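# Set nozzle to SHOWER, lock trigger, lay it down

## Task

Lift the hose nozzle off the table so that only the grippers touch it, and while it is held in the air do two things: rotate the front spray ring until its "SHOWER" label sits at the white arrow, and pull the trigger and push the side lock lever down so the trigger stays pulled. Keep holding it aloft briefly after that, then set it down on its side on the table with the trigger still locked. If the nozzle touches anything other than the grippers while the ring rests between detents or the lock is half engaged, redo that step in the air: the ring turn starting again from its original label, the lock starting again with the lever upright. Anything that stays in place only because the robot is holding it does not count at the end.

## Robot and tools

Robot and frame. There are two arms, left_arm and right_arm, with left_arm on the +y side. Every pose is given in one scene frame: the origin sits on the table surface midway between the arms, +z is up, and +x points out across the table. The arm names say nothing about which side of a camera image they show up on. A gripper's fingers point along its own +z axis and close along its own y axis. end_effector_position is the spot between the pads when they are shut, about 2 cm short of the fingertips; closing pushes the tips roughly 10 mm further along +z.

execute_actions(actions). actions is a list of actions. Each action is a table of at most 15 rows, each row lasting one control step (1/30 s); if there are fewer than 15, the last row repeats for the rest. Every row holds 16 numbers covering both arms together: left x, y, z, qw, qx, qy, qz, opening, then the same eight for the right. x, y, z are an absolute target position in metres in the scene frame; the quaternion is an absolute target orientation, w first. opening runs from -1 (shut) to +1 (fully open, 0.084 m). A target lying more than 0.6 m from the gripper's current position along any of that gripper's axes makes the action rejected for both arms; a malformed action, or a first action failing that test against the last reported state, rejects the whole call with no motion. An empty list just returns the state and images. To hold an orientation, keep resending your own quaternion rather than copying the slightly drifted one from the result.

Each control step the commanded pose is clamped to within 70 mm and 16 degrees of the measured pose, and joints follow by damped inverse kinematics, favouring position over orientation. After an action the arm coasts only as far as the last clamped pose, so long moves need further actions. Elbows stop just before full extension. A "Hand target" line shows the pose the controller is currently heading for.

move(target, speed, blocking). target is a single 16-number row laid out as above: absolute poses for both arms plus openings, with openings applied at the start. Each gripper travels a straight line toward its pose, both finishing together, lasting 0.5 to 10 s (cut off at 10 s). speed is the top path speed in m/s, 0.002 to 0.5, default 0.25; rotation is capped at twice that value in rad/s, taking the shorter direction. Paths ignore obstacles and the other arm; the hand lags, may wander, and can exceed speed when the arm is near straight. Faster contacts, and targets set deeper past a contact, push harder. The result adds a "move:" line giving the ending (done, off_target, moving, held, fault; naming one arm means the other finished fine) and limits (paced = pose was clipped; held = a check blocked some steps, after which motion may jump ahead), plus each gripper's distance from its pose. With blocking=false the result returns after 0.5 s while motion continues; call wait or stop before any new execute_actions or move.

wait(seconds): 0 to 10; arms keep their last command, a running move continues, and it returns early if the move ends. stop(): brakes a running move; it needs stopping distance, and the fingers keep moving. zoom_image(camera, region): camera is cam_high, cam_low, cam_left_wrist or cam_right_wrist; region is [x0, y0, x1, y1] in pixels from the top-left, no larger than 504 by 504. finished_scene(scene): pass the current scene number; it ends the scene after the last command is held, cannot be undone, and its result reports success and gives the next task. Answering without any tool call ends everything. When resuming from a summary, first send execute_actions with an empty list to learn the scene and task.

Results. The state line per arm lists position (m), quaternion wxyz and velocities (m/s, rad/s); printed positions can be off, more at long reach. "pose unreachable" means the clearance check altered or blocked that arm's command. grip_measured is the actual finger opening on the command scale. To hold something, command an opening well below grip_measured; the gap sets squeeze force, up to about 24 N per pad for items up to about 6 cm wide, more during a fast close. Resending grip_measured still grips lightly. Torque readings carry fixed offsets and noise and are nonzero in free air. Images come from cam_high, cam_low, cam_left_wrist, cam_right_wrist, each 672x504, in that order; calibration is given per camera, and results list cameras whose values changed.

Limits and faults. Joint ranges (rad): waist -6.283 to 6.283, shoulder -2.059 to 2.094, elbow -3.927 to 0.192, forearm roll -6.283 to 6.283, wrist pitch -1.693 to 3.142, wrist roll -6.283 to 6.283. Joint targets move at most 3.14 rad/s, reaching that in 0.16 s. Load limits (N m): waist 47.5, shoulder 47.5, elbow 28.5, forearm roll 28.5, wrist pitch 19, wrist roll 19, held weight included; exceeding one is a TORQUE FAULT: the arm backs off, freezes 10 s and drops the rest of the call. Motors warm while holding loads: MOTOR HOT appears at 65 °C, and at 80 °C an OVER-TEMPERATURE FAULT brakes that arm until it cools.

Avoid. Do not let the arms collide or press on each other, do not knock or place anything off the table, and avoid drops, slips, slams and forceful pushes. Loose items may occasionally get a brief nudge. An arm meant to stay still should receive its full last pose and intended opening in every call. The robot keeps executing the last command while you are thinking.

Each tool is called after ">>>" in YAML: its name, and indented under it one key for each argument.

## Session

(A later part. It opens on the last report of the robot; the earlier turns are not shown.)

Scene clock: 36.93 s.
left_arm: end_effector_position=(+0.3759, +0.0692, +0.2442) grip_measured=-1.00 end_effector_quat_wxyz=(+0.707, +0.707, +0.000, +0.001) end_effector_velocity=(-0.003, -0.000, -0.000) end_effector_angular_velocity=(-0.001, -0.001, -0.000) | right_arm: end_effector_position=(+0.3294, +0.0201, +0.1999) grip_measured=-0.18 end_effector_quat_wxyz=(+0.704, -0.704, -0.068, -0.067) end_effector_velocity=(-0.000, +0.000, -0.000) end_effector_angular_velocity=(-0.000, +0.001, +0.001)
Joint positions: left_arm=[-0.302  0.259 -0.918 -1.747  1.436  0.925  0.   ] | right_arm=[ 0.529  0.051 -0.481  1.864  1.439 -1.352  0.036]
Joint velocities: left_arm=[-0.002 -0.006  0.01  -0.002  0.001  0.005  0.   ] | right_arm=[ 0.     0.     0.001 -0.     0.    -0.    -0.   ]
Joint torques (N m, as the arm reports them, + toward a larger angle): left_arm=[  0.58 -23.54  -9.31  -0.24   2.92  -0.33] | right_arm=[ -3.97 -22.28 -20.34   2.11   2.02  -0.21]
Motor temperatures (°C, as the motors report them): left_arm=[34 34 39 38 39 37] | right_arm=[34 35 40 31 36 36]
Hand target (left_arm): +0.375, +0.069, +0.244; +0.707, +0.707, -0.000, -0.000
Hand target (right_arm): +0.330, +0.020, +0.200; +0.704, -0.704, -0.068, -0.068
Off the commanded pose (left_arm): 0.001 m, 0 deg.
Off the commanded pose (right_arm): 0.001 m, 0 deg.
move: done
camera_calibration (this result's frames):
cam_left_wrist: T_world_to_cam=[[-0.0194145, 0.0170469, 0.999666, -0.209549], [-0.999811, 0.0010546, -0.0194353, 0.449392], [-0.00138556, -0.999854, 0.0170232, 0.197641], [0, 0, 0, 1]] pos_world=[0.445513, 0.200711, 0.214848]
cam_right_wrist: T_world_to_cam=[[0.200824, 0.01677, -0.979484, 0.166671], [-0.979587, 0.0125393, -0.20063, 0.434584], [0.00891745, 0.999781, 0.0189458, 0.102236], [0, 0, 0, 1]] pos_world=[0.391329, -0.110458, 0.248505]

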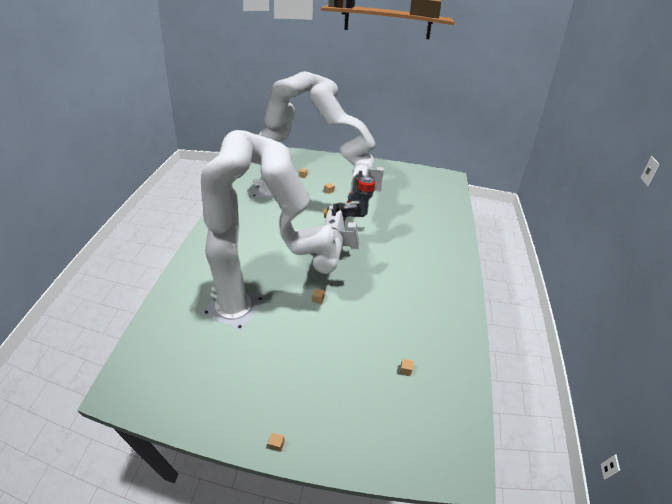

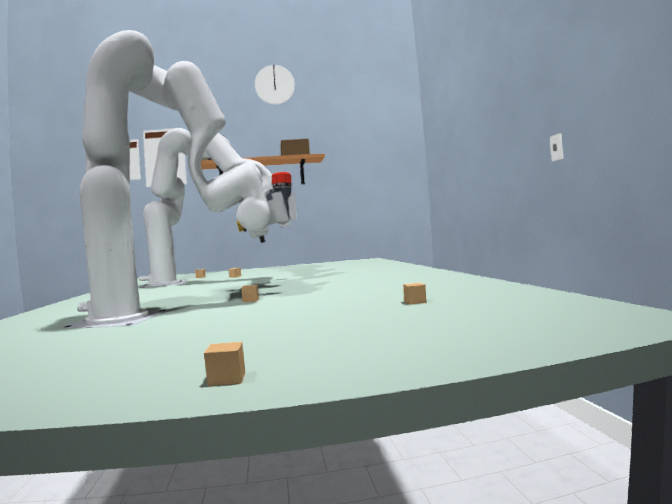

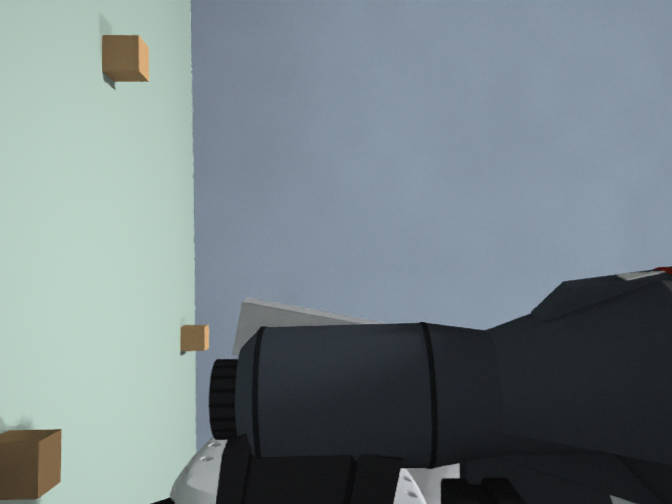

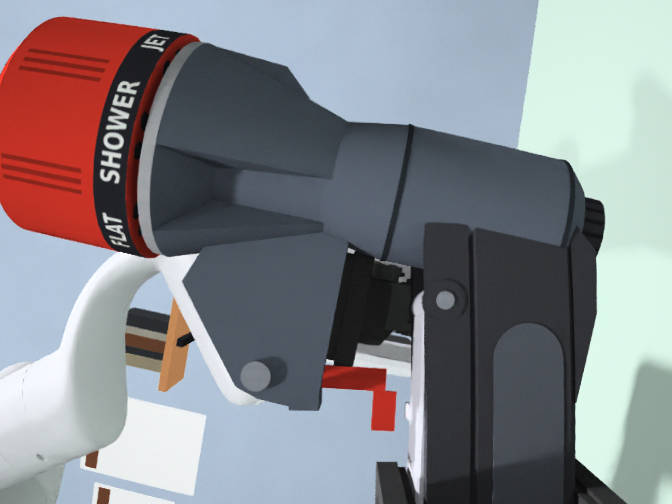

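>>> move:
  target: [0.38,0.17,0.26,0.707,0.707,0,0,-1,0.33,0.02,0.2,-0.704,0.704,0.068,0.068,-1]
  speed: 0.15

>>> move:
  target: [0.37,0.17,0.38,0,1,0,0,1,0.30,0.05,0.13,-0.704,0.704,0.068,0.068,-1]
  speed: 0.3

>>> move:
  target: [0.387,0.07,0.36,0,1,0,0,1,0.30,0.05,0.13,-0.704,0.704,0.068,0.068,-1]
  speed: 0.15

Scene clock: 39.13 s.
left_arm: end_effector_position=(+0.3800, +0.1696, +0.2598) grip_measured=-1.00 end_effector_quat_wxyz=(+0.707, +0.707, -0.000, -0.000) end_effector_velocity=(+0.000, +0.002, +0.000) end_effector_angular_velocity=(+0.000, -0.001, +0.000) | right_arm: end_effector_position=(+0.3300, +0.0200, +0.2000) grip_measured=-0.18 end_effector_quat_wxyz=(+0.704, -0.704, -0.068, -0.068) end_effector_velocity=(+0.000, +0.000, +0.000) end_effector_angular_velocity=(+0.000, -0.001, +0.000)
Joint positions: left_arm=[-0.046  0.208 -0.896 -1.543  1.594  0.884  0.   ] | right_arm=[ 0.528  0.051 -0.482  1.865  1.438 -1.352  0.036]
Joint velocities: left_arm=[ 0.006 -0.001 -0.001  0.004  0.003 -0.001  0.   ] | right_arm=[ 0.    -0.    -0.001 -0.     0.     0.     0.   ]
Joint torques (N m, as the arm reports them, + toward a larger angle): left_arm=[  1.75 -22.39 -10.11  -1.32   2.19  -0.41] | right_arm=[ -2.04 -22.43 -18.1    0.5    2.69  -0.47]
Motor temperatures (°C, as the motors report them): left_arm=[34 34 39 38 39 37] | right_arm=[34 35 40 31 36 36]
Hand target (left_arm): +0.380, +0.170, +0.260; +0.707, +0.707, +0.000, +0.000
Hand target (right_arm): +0.330, +0.020, +0.200; +0.704, -0.704, -0.068, -0.068
Off the commanded pose (left_arm): 0.000 m, 0 deg.
Off the commanded pose (right_arm): 0.000 m, 0 deg.
move: done
camera_calibration (this result's frames):
cam_left_wrist: T_world_to_cam=[[-0.0186901, 0.0169903, 0.999681, -0.227034], [-0.999821, 0.00249395, -0.0187351, 0.453301], [-0.00281147, -0.999853, 0.0169407, 0.298256], [0, 0, 0, 1]] pos_world=[0.449816, 0.300939, 0.230402]
cam_right_wrist: T_world_to_cam=[[0.201229, 0.0164641, -0.979406, 0.166556], [-0.979491, 0.0138104, -0.201014, 0.435209], [0.0102164, 0.999769, 0.0189055, 0.101928], [0, 0, 0, 1]] pos_world=[0.391726, -0.110657, 0.248683]

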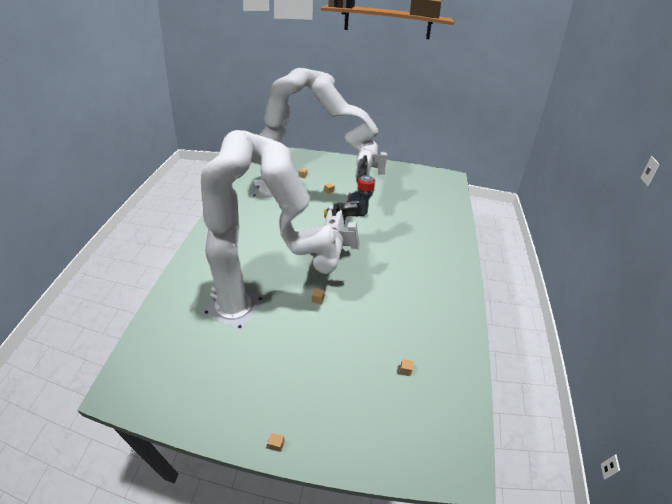

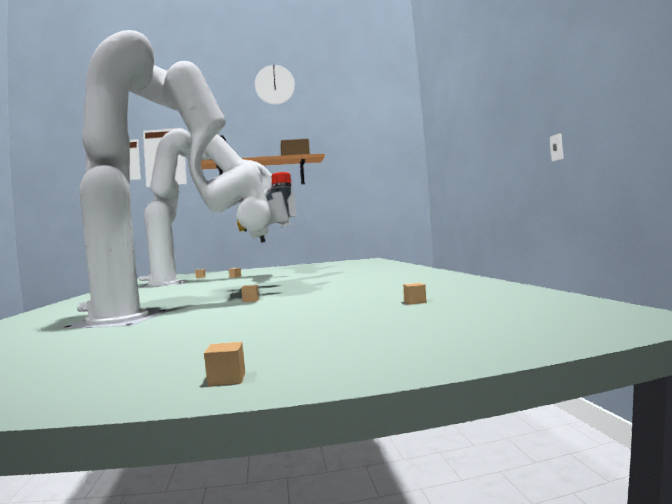

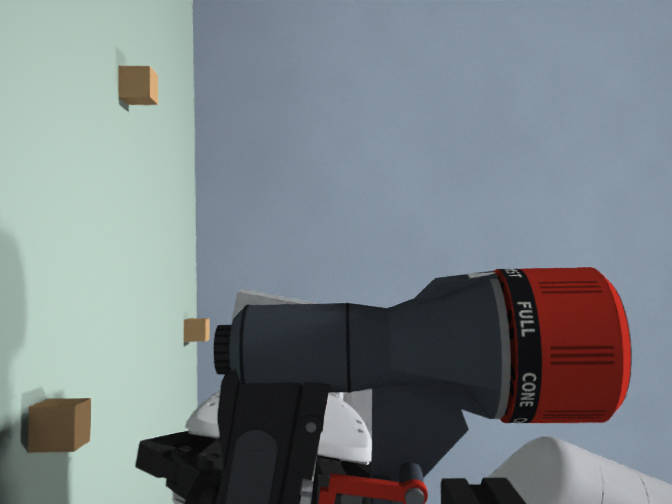

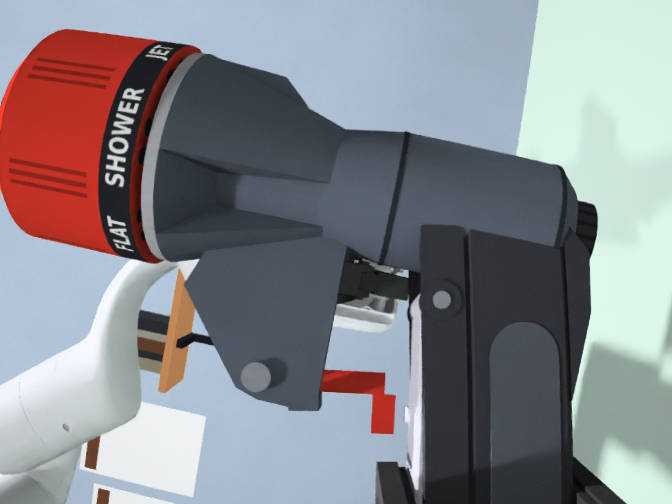

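Scene clock: 42.37 s.
left_arm: end_effector_position=(+0.3701, +0.1697, +0.3809) grip_measured=+1.00 end_effector_quat_wxyz=(+0.003, +1.000, -0.002, +0.000) end_effector_velocity=(-0.000, -0.000, +0.001) end_effector_angular_velocity=(+0.012, +0.006, -0.002) | right_arm: end_effector_position=(+0.3001, +0.0499, +0.1302) grip_measured=-0.18 end_effector_quat_wxyz=(+0.704, -0.704, -0.068, -0.068) end_effector_velocity=(-0.000, +0.000, -0.001) end_effector_angular_velocity=(-0.001, +0.001, +0.000)
Joint positions: left_arm=[-0.587  0.059 -1.649 -0.005  1.587 -0.501  0.084] | right_arm=[ 0.645  0.293 -0.5    2.001  1.483 -1.575  0.036]
Joint velocities: left_arm=[-0.005  0.014 -0.023  0.008  0.02  -0.003 -0.   ] | right_arm=[ 0.001  0.002 -0.     0.001  0.    -0.001  0.   ]
Joint torques (N m, as the arm reports them, + toward a larger angle): left_arm=[  1.57 -21.95 -11.96  -0.49  -1.31  -0.4 ] | right_arm=[ -2.58 -25.07 -13.43  -0.12   2.89  -0.4 ]
Motor temperatures (°C, as the motors report them): left_arm=[34 34 39 38 39 37] | right_arm=[34 35 40 31 36 36]
Hand target (left_arm): +0.370, +0.170, +0.381; +0.003, +1.000, -0.003, -0.000
Hand target (right_arm): +0.300, +0.050, +0.130; +0.704, -0.704, -0.068, -0.068
Off the commanded pose (left_arm): 0.001 m, 0 deg.
Off the commanded pose (right_arm): 0.000 m, 0 deg.
move: done
camera_calibration (this result's frames):
cam_left_wrist: T_world_to_cam=[[-0.0233733, -0.999447, 0.0236656, 0.197786], [-0.999725, 0.0234127, 0.00138836, 0.434395], [-0.00194167, -0.0236267, -0.999719, 0.517562], [0, 0, 0, 1]] pos_world=[0.439903, 0.199735, 0.512133]
cam_right_wrist: T_world_to_cam=[[0.201259, 0.0166966, -0.979396, 0.10367], [-0.979485, 0.013805, -0.201042, 0.391424], [0.0101638, 0.999765, 0.0191325, 0.0736266], [0, 0, 0, 1]] pos_world=[0.361781, -0.0807438, 0.178818]

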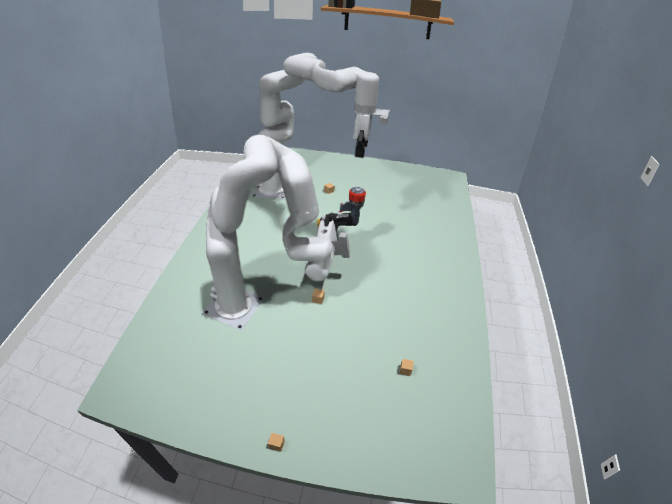

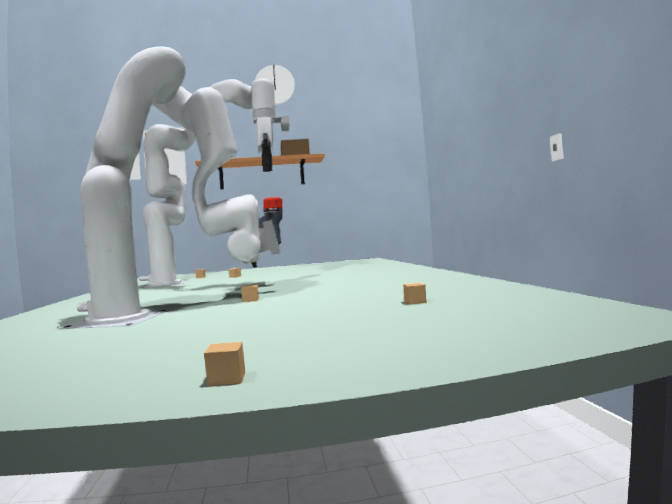

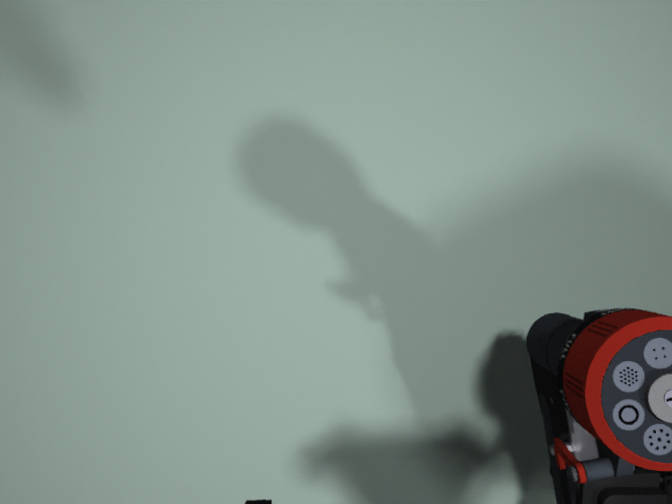

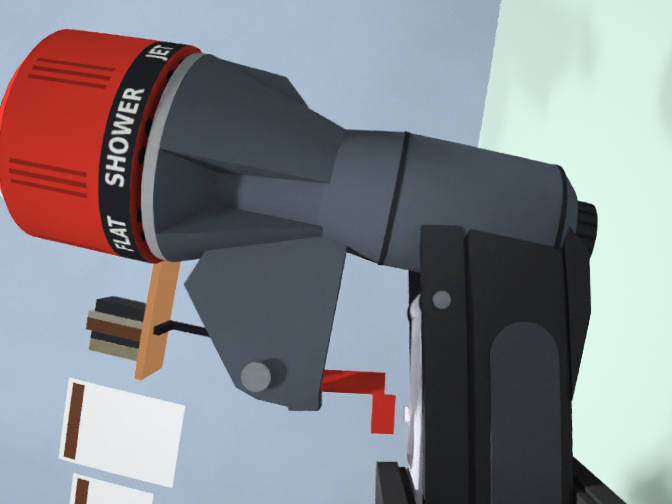

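Scene clock: 43.63 s.
left_arm: end_effector_position=(+0.3869, +0.0702, +0.3604) grip_measured=+1.00 end_effector_quat_wxyz=(+0.001, +1.000, +0.000, +0.000) end_effector_velocity=(+0.000, -0.002, -0.001) end_effector_angular_velocity=(+0.004, +0.005, -0.001) | right_arm: end_effector_position=(+0.3000, +0.0500, +0.1300) grip_measured=-0.18 end_effector_quat_wxyz=(+0.704, -0.704, -0.068, -0.068) end_effector_velocity=(+0.000, +0.000, +0.000) end_effector_angular_velocity=(+0.001, -0.001, -0.000)
Joint positions: left_arm=[-0.732  0.325 -1.94  -0.001  1.614 -0.65   0.084] | right_arm=[ 0.646  0.293 -0.5    2.002  1.483 -1.575  0.036]
Joint velocities: left_arm=[-0.003  0.014 -0.019  0.     0.011 -0.002  0.   ] | right_arm=[ 0.    -0.001 -0.     0.     0.    -0.     0.   ]
Joint torques (N m, as the arm reports them, + toward a larger angle): left_arm=[  1.6  -27.   -12.08  -0.3   -1.22  -0.44] | right_arm=[ -2.35 -25.04 -13.96   0.15   3.01  -0.5 ]
Motor temperatures (°C, as the motors report them): left_arm=[34 34 39 38 39 37] | right_arm=[34 35 40 31 36 36]
Hand target (left_arm): +0.387, +0.070, +0.360; +0.000, +1.000, -0.000, -0.000
Hand target (right_arm): +0.300, +0.050, +0.130; +0.704, -0.704, -0.068, -0.068
Off the commanded pose (left_arm): 0.000 m, 0 deg.
Off the commanded pose (right_arm): 0.000 m, 0 deg.
move: done
camera_calibration (this result's frames):
cam_left_wrist: T_world_to_cam=[[-0.0185755, -0.999659, 0.0183316, 0.0992697], [-0.999825, 0.0186155, 0.00201637, 0.453732], [-0.00235694, -0.0182909, -0.99983, 0.494592], [0, 0, 0, 1]] pos_world=[0.456663, 0.099836, 0.491773]
cam_right_wrist: T_world_to_cam=[[0.201228, 0.0164694, -0.979406, 0.103541], [-0.979491, 0.0138074, -0.201013, 0.391338], [0.0102125, 0.999769, 0.0189101, 0.073567], [0, 0, 0, 1]] pos_world=[0.361725, -0.0806586, 0.178682]

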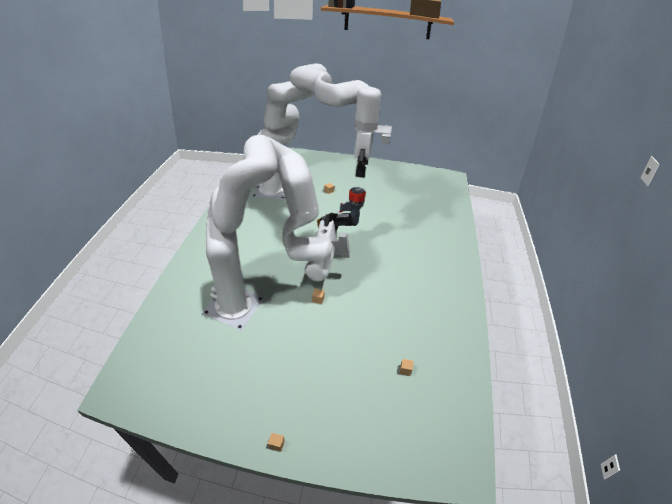

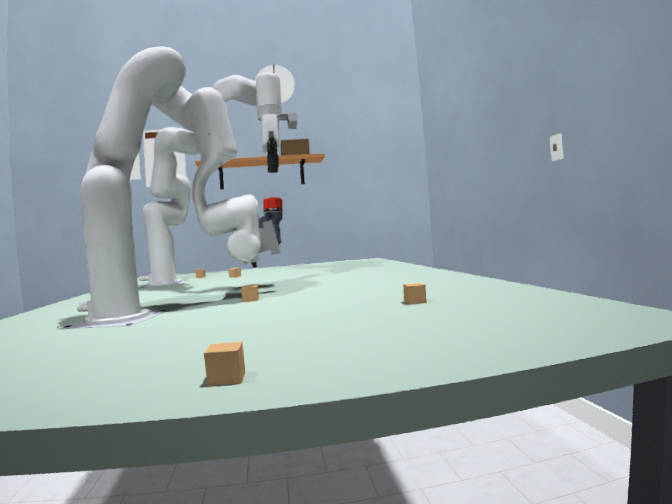

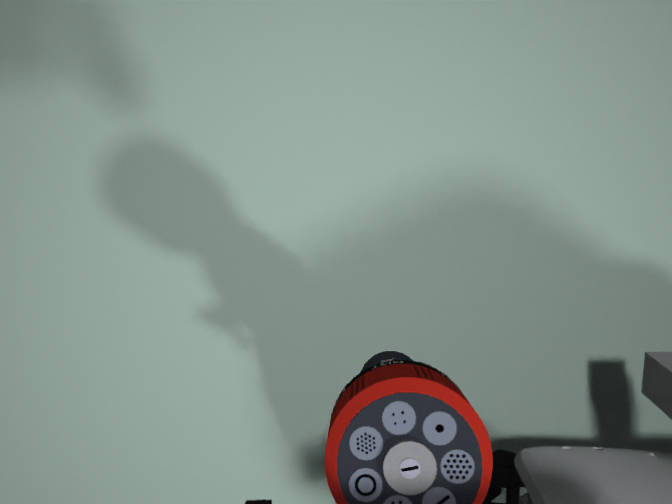

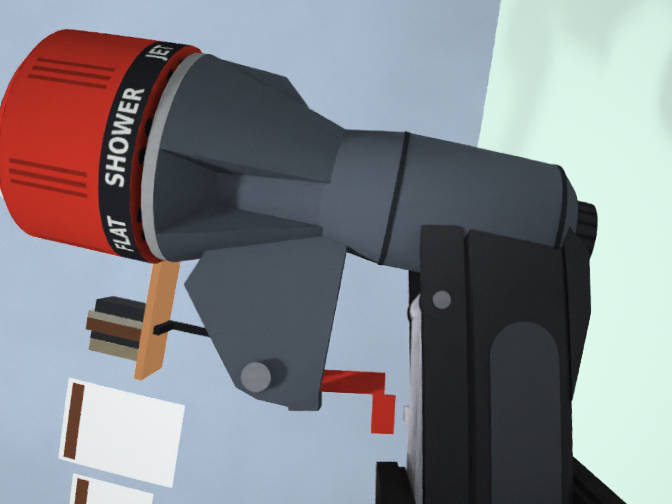

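>>> move:
  target: [0.382,0.074,0.254,0,1,0,0,1,0.30,0.05,0.13,-0.704,0.704,0.068,0.068,-1]
  speed: 0.08

>>> move:
  target: [0.382,0.074,0.254,0,1,0,0,0.45,0.30,0.05,0.13,-0.704,0.704,0.068,0.068,-1]

>>> zoom_image:
  camera: "cam_low"
  region: [220,150,320,250]

Scene clock: 46.60 s.
left_arm: end_effector_position=(+0.3822, +0.0739, +0.2545) grip_measured=+1.00 end_effector_quat_wxyz=(+0.000, +1.000, +0.000, +0.000) end_effector_velocity=(-0.000, +0.000, -0.004) end_effector_angular_velocity=(+0.001, +0.001, +0.000) | right_arm: end_effector_position=(+0.3000, +0.0500, +0.1300) grip_measured=-0.18 end_effector_quat_wxyz=(+0.704, -0.704, -0.068, -0.068) end_effector_velocity=(+0.000, +0.000, -0.000) end_effector_angular_velocity=(+0.000, -0.000, +0.000)
Joint positions: left_arm=[-0.732  0.257 -1.541  0.     1.284 -0.65   0.084] | right_arm=[ 0.646  0.293 -0.5    2.002  1.483 -1.575  0.036]
Joint velocities: left_arm=[ 0.     0.     0.01   0.    -0.009  0.    -0.   ] | right_arm=[ 0.     0.001 -0.001 -0.    -0.     0.    -0.   ]
Joint torques (N m, as the arm reports them, + toward a larger angle): left_arm=[  1.56 -26.81 -12.19  -0.22  -1.24  -0.38] | right_arm=[ -2.43 -25.12 -13.69   0.06   2.82  -0.46]
Motor temperatures (°C, as the motors report them): left_arm=[34 34 40 38 39 37] | right_arm=[34 35 39 31 36 36]
Hand target (left_arm): +0.382, +0.074, +0.254; -0.000, +1.000, +0.000, -0.000
Hand target (right_arm): +0.300, +0.050, +0.130; +0.704, -0.704, -0.068, -0.068
Off the commanded pose (left_arm): 0.001 m, 0 deg.
Off the commanded pose (right_arm): 0.000 m, 0 deg.
move: done
camera_calibration (this result's frames):
cam_left_wrist: T_world_to_cam=[[-0.0187399, -0.999671, 0.0174863, 0.105042], [-0.999822, 0.0187769, 0.00195549, 0.449183], [-0.00228319, -0.0174466, -0.999845, 0.388655], [0, 0, 0, 1]] pos_world=[0.451959, 0.103354, 0.38588]
cam_right_wrist: T_world_to_cam=[[0.201228, 0.0164684, -0.979406, 0.103541], [-0.979491, 0.0138077, -0.201013, 0.391337], [0.010213, 0.999769, 0.0189091, 0.0735668], [0, 0, 0, 1]] pos_world=[0.361725, -0.0806584, 0.178681]

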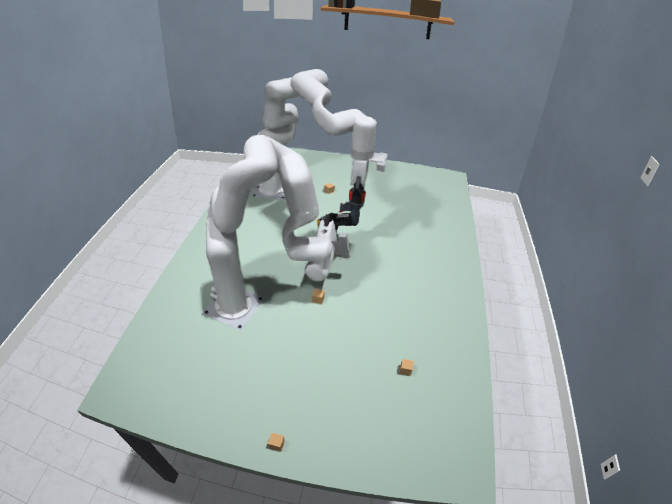

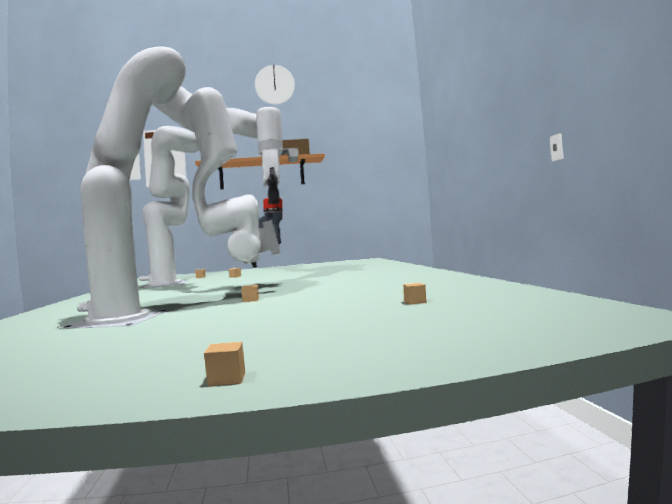

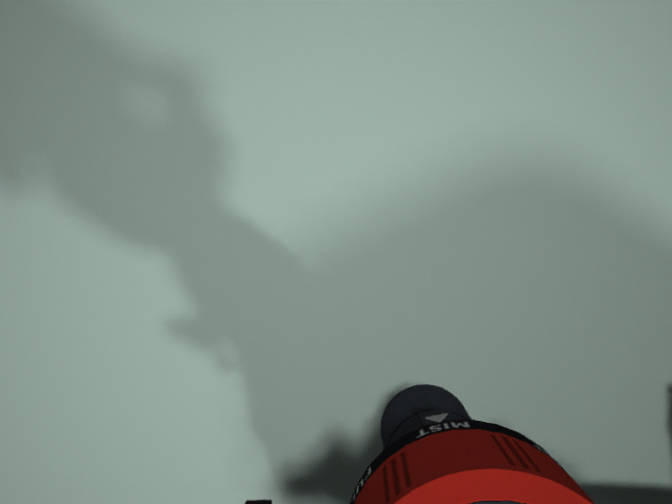

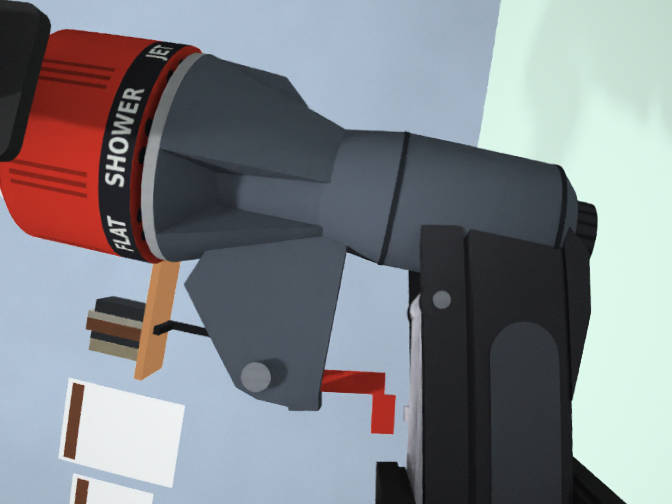

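Scene clock: 47.30 s.
left_arm: end_effector_position=(+0.3820, +0.0740, +0.2540) grip_measured=+0.44 end_effector_quat_wxyz=(+0.000, +1.000, +0.000, +0.000) end_effector_velocity=(+0.000, -0.000, +0.000) end_effector_angular_velocity=(-0.001, -0.001, -0.001) | right_arm: end_effector_position=(+0.3000, +0.0500, +0.1300) grip_measured=-0.18 end_effector_quat_wxyz=(+0.704, -0.704, -0.068, -0.068) end_effector_velocity=(+0.000, -0.000, +0.000) end_effector_angular_velocity=(+0.000, +0.000, -0.000)
Joint positions: left_arm=[-0.732  0.257 -1.54   0.     1.283 -0.65   0.063] | right_arm=[ 0.646  0.293 -0.5    2.002  1.483 -1.575  0.036]
Joint velocities: left_arm=[-0.    -0.     0.     0.    -0.001  0.    -0.   ] | right_arm=[-0. -0.  0.  0. -0.  0. -0.]
Joint torques (N m, as the arm reports them, + toward a larger angle): left_arm=[  1.62 -26.43 -12.19  -0.44  -1.3   -0.39] | right_arm=[ -2.63 -24.9  -13.69   0.11   2.81  -0.51]
Motor temperatures (°C, as the motors report them): left_arm=[34 35 40 38 39 37] | right_arm=[34 35 39 31 36 36]
Hand target (left_arm): +0.382, +0.074, +0.254; +0.000, +1.000, +0.000, -0.000
Hand target (right_arm): +0.300, +0.050, +0.130; +0.704, -0.704, -0.068, -0.068
Off the commanded pose (left_arm): 0.000 m, 0 deg.
Off the commanded pose (right_arm): 0.000 m, 0 deg.
move: done
camera_calibration (this result's frames):
cam_left_wrist: T_world_to_cam=[[-0.0187696, -0.999675, 0.0172566, 0.105252], [-0.99982, 0.0188114, 0.00226703, 0.448908], [-0.00259091, -0.017211, -0.999849, 0.388298], [0, 0, 0, 1]] pos_world=[0.451809, 0.103456, 0.385405]
cam_right_wrist: T_world_to_cam=[[0.201227, 0.0164685, -0.979406, 0.103541], [-0.979491, 0.0138075, -0.201013, 0.391337], [0.0102127, 0.999769, 0.0189092, 0.0735668], [0, 0, 0, 1]] pos_world=[0.361725, -0.0806584, 0.178681]

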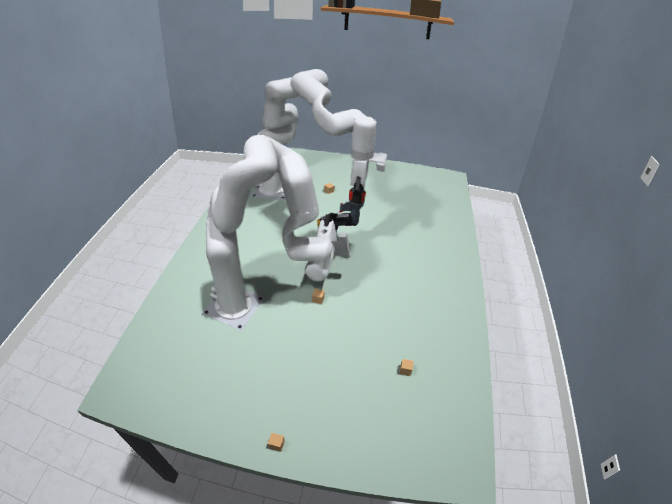

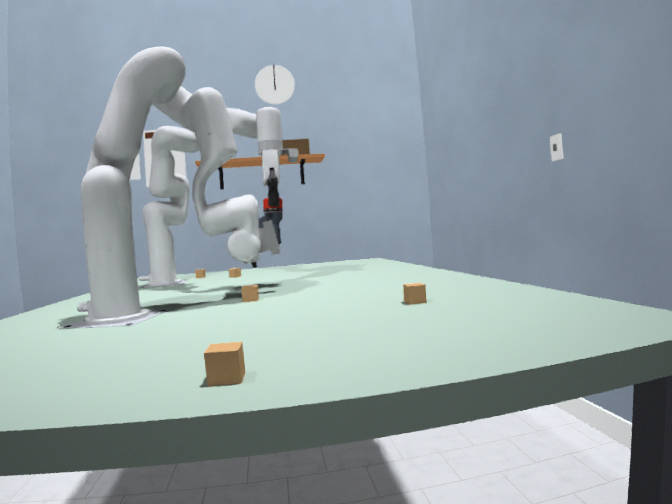

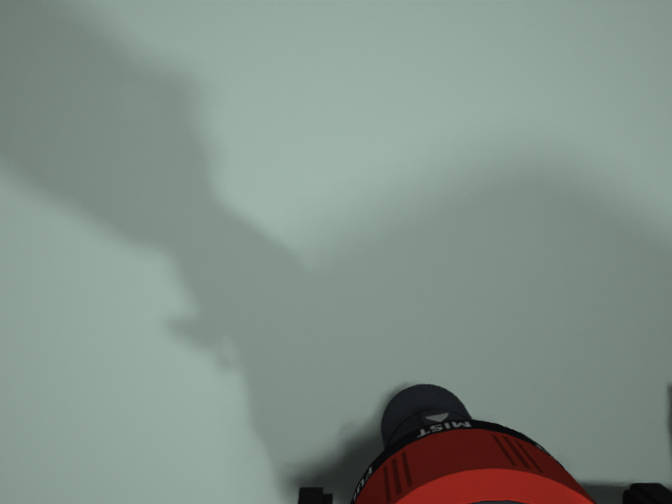

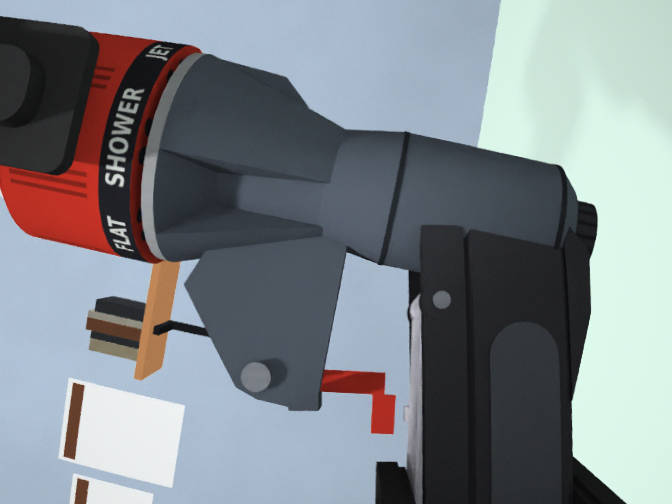

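Region (220, 150, 320, 250) of cam_low's 672x504 image, scaled by 5.040, with more detail than that image has.

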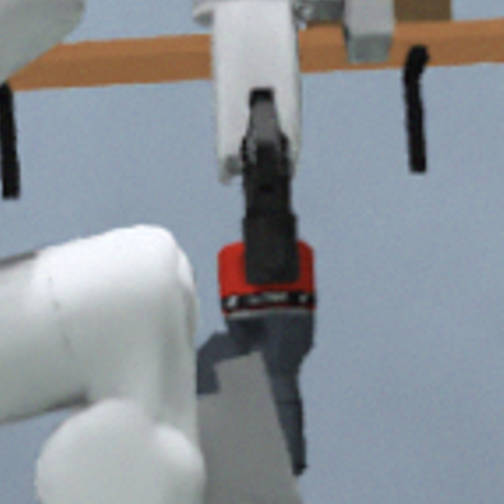

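Shift 2 mm −x, grip, turn.

>>> move:
  target: [0.380,0.074,0.254,0,1,0,0,-0.4,0.30,0.05,0.13,-0.704,0.704,0.068,0.068,-1]

>>> move:
  target: [0.380,0.074,0.254,0,0.6225,0.7826,0,-0.4,0.30,0.05,0.13,-0.704,0.704,0.068,0.068,-1]
  speed: 0.2

Scene clock: 49.93 s.
left_arm: end_effector_position=(+0.3805, +0.0740, +0.2543) grip_measured=+0.33 end_effector_quat_wxyz=(+0.000, +1.000, +0.000, +0.001) end_effector_velocity=(-0.000, +0.000, -0.000) end_effector_angular_velocity=(-0.000, -0.000, +0.001) | right_arm: end_effector_position=(+0.2996, +0.0500, +0.1298) grip_measured=-0.18 end_effector_quat_wxyz=(+0.704, -0.704, -0.068, -0.068) end_effector_velocity=(+0.000, -0.000, -0.001) end_effector_angular_velocity=(-0.001, +0.002, -0.001)
Joint positions: left_arm=[-0.734  0.251 -1.532  0.     1.28  -0.652  0.058] | right_arm=[ 0.646  0.293 -0.5    2.001  1.483 -1.576  0.036]
Joint velocities: left_arm=[ 0.    -0.002  0.003 -0.    -0.001 -0.001  0.   ] | right_arm=[-0.     0.001  0.     0.001 -0.001  0.001  0.   ]
Joint torques (N m, as the arm reports them, + toward a larger angle): left_arm=[  0.75 -25.6  -11.34  -0.87  -0.35  -0.33] | right_arm=[ -3.52 -25.44 -15.59   1.25   2.68  -0.07]
Motor temperatures (°C, as the motors report them): left_arm=[34 35 40 38 39 37] | right_arm=[34 35 39 31 36 36]
Hand target (left_arm): +0.380, +0.074, +0.254; +0.000, +1.000, +0.000, -0.000
Hand target (right_arm): +0.300, +0.050, +0.130; +0.704, -0.704, -0.068, -0.068
Off the commanded pose (left_arm): 0.001 m, 0 deg.
Off the commanded pose (right_arm): 0.000 m, 0 deg.
move: done
camera_calibration (this result's frames):
cam_left_wrist: T_world_to_cam=[[-0.018446, -0.999672, 0.0177485, 0.105025], [-0.999829, 0.0184701, 0.00119761, 0.447669], [-0.00152503, -0.0177233, -0.999842, 0.388206], [0, 0, 0, 1]] pos_world=[0.450122, 0.103603, 0.385745]
cam_right_wrist: T_world_to_cam=[[0.200986, 0.0163583, -0.979457, 0.103539], [-0.979549, 0.0129261, -0.200789, 0.390898], [0.009376, 0.999783, 0.0186217, 0.0738513], [0, 0, 0, 1]] pos_world=[0.361401, -0.0805818, 0.178525]

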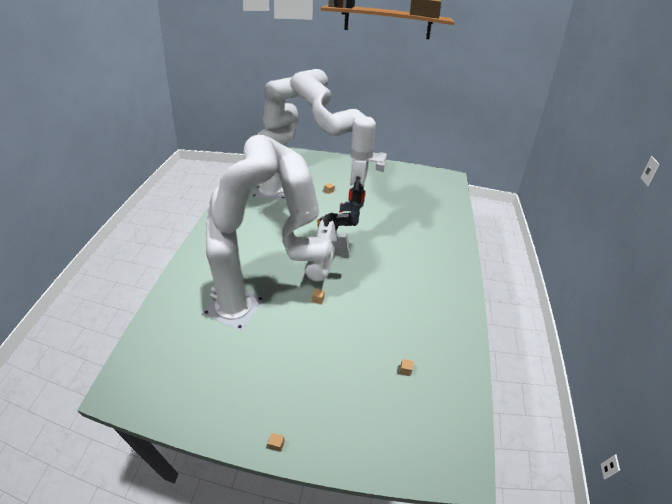

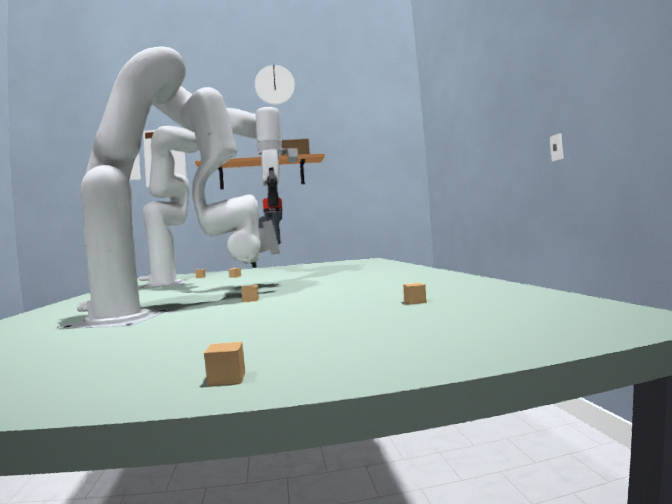

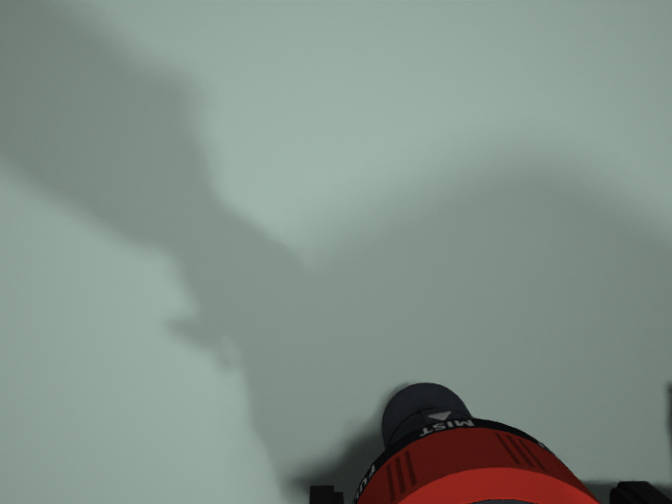

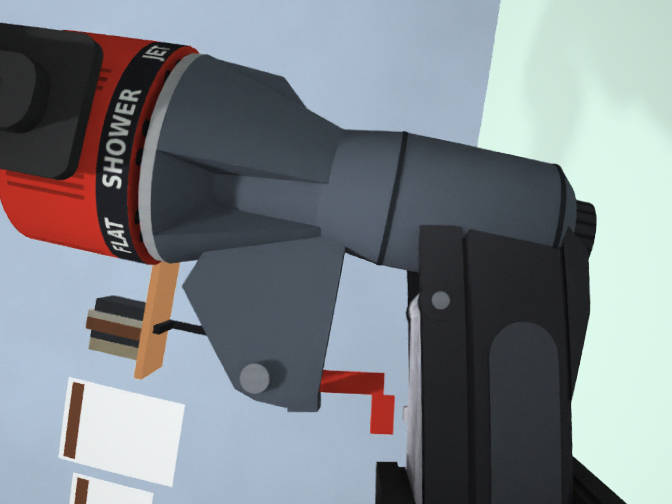

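Scene clock: 54.93 s.
left_arm: end_effector_position=(+0.3798, +0.0739, +0.2539) grip_measured=+0.32 end_effector_quat_wxyz=(-0.000, +0.623, +0.782, -0.000) end_effector_velocity=(+0.000, +0.000, -0.000) end_effector_angular_velocity=(+0.002, -0.000, +0.013) | right_arm: end_effector_position=(+0.3002, +0.0500, +0.1301) grip_measured=-0.18 end_effector_quat_wxyz=(+0.704, -0.704, -0.068, -0.068) end_effector_velocity=(+0.000, +0.000, -0.000) end_effector_angular_velocity=(-0.000, -0.000, +0.000)
Joint positions: left_arm=[-0.734  0.251 -1.531 -0.     1.281 -2.448  0.058] | right_arm=[ 0.646  0.293 -0.501  2.002  1.483 -1.575  0.036]
Joint velocities: left_arm=[ 0.     0.    -0.     0.002  0.001 -0.013 -0.   ] | right_arm=[ 0.     0.001 -0.001  0.    -0.    -0.001  0.   ]
Joint torques (N m, as the arm reports them, + toward a larger angle): left_arm=[  3.94 -24.54 -12.81   1.16  -3.76  -0.54] | right_arm=[  0.94 -26.72 -11.03  -2.97   4.86  -0.94]
Motor temperatures (°C, as the motors report them): left_arm=[34 35 40 38 39 37] | right_arm=[34 35 39 31 36 36]
Hand target (left_arm): +0.380, +0.074, +0.254; +0.000, +0.623, +0.783, -0.000
Hand target (right_arm): +0.300, +0.050, +0.130; +0.704, -0.704, -0.068, -0.068
Off the commanded pose (left_arm): 0.000 m, 0 deg.
Off the commanded pose (right_arm): 0.000 m, 0 deg.
move: done
camera_calibration (this result's frames):
cam_left_wrist: T_world_to_cam=[[0.978567, 0.205242, 0.0167911, -0.36262], [0.205234, -0.97871, 0.0022305, 0.0627533], [0.0168915, 0.00126342, -0.999857, 0.379423], [0, 0, 0, 1]] pos_world=[0.33556, 0.135363, 0.385317]
cam_right_wrist: T_world_to_cam=[[0.201381, 0.0165707, -0.979373, 0.103542], [-0.979457, 0.0141195, -0.201159, 0.391525], [0.0104949, 0.999763, 0.0190737, 0.0734417], [0, 0, 0, 1]] pos_world=[0.361859, -0.0806682, 0.178764]

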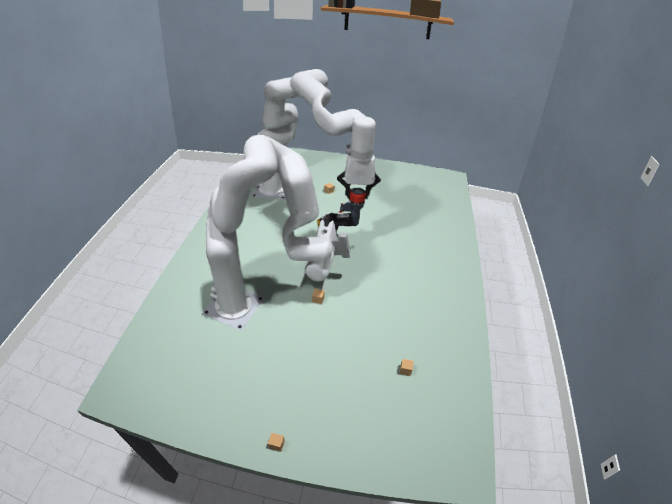

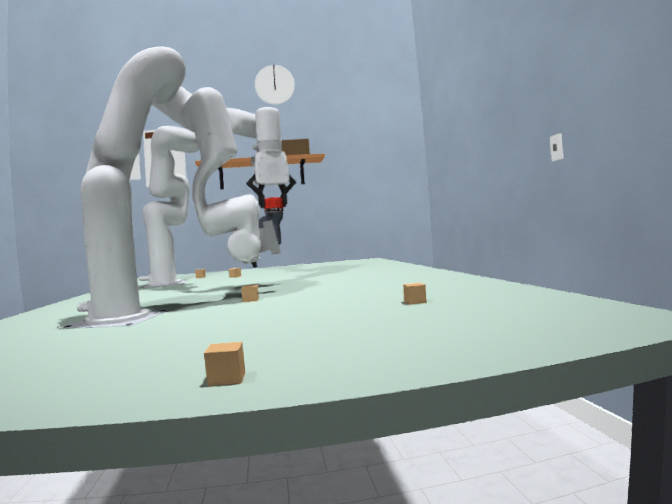

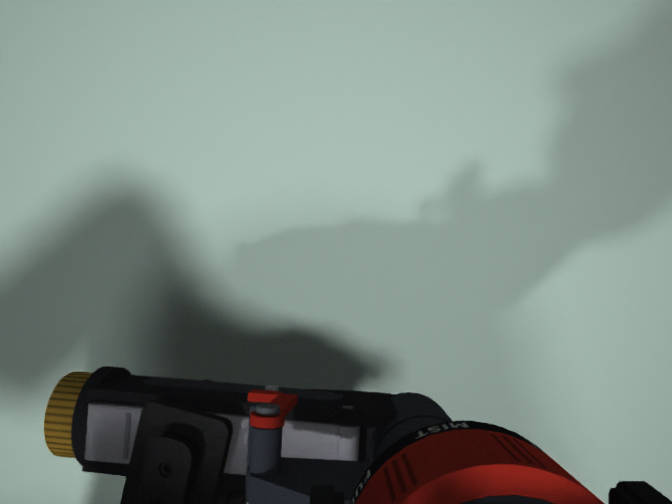

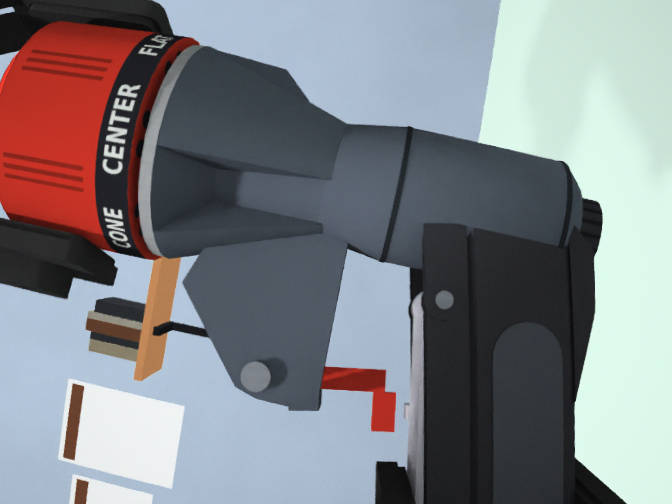

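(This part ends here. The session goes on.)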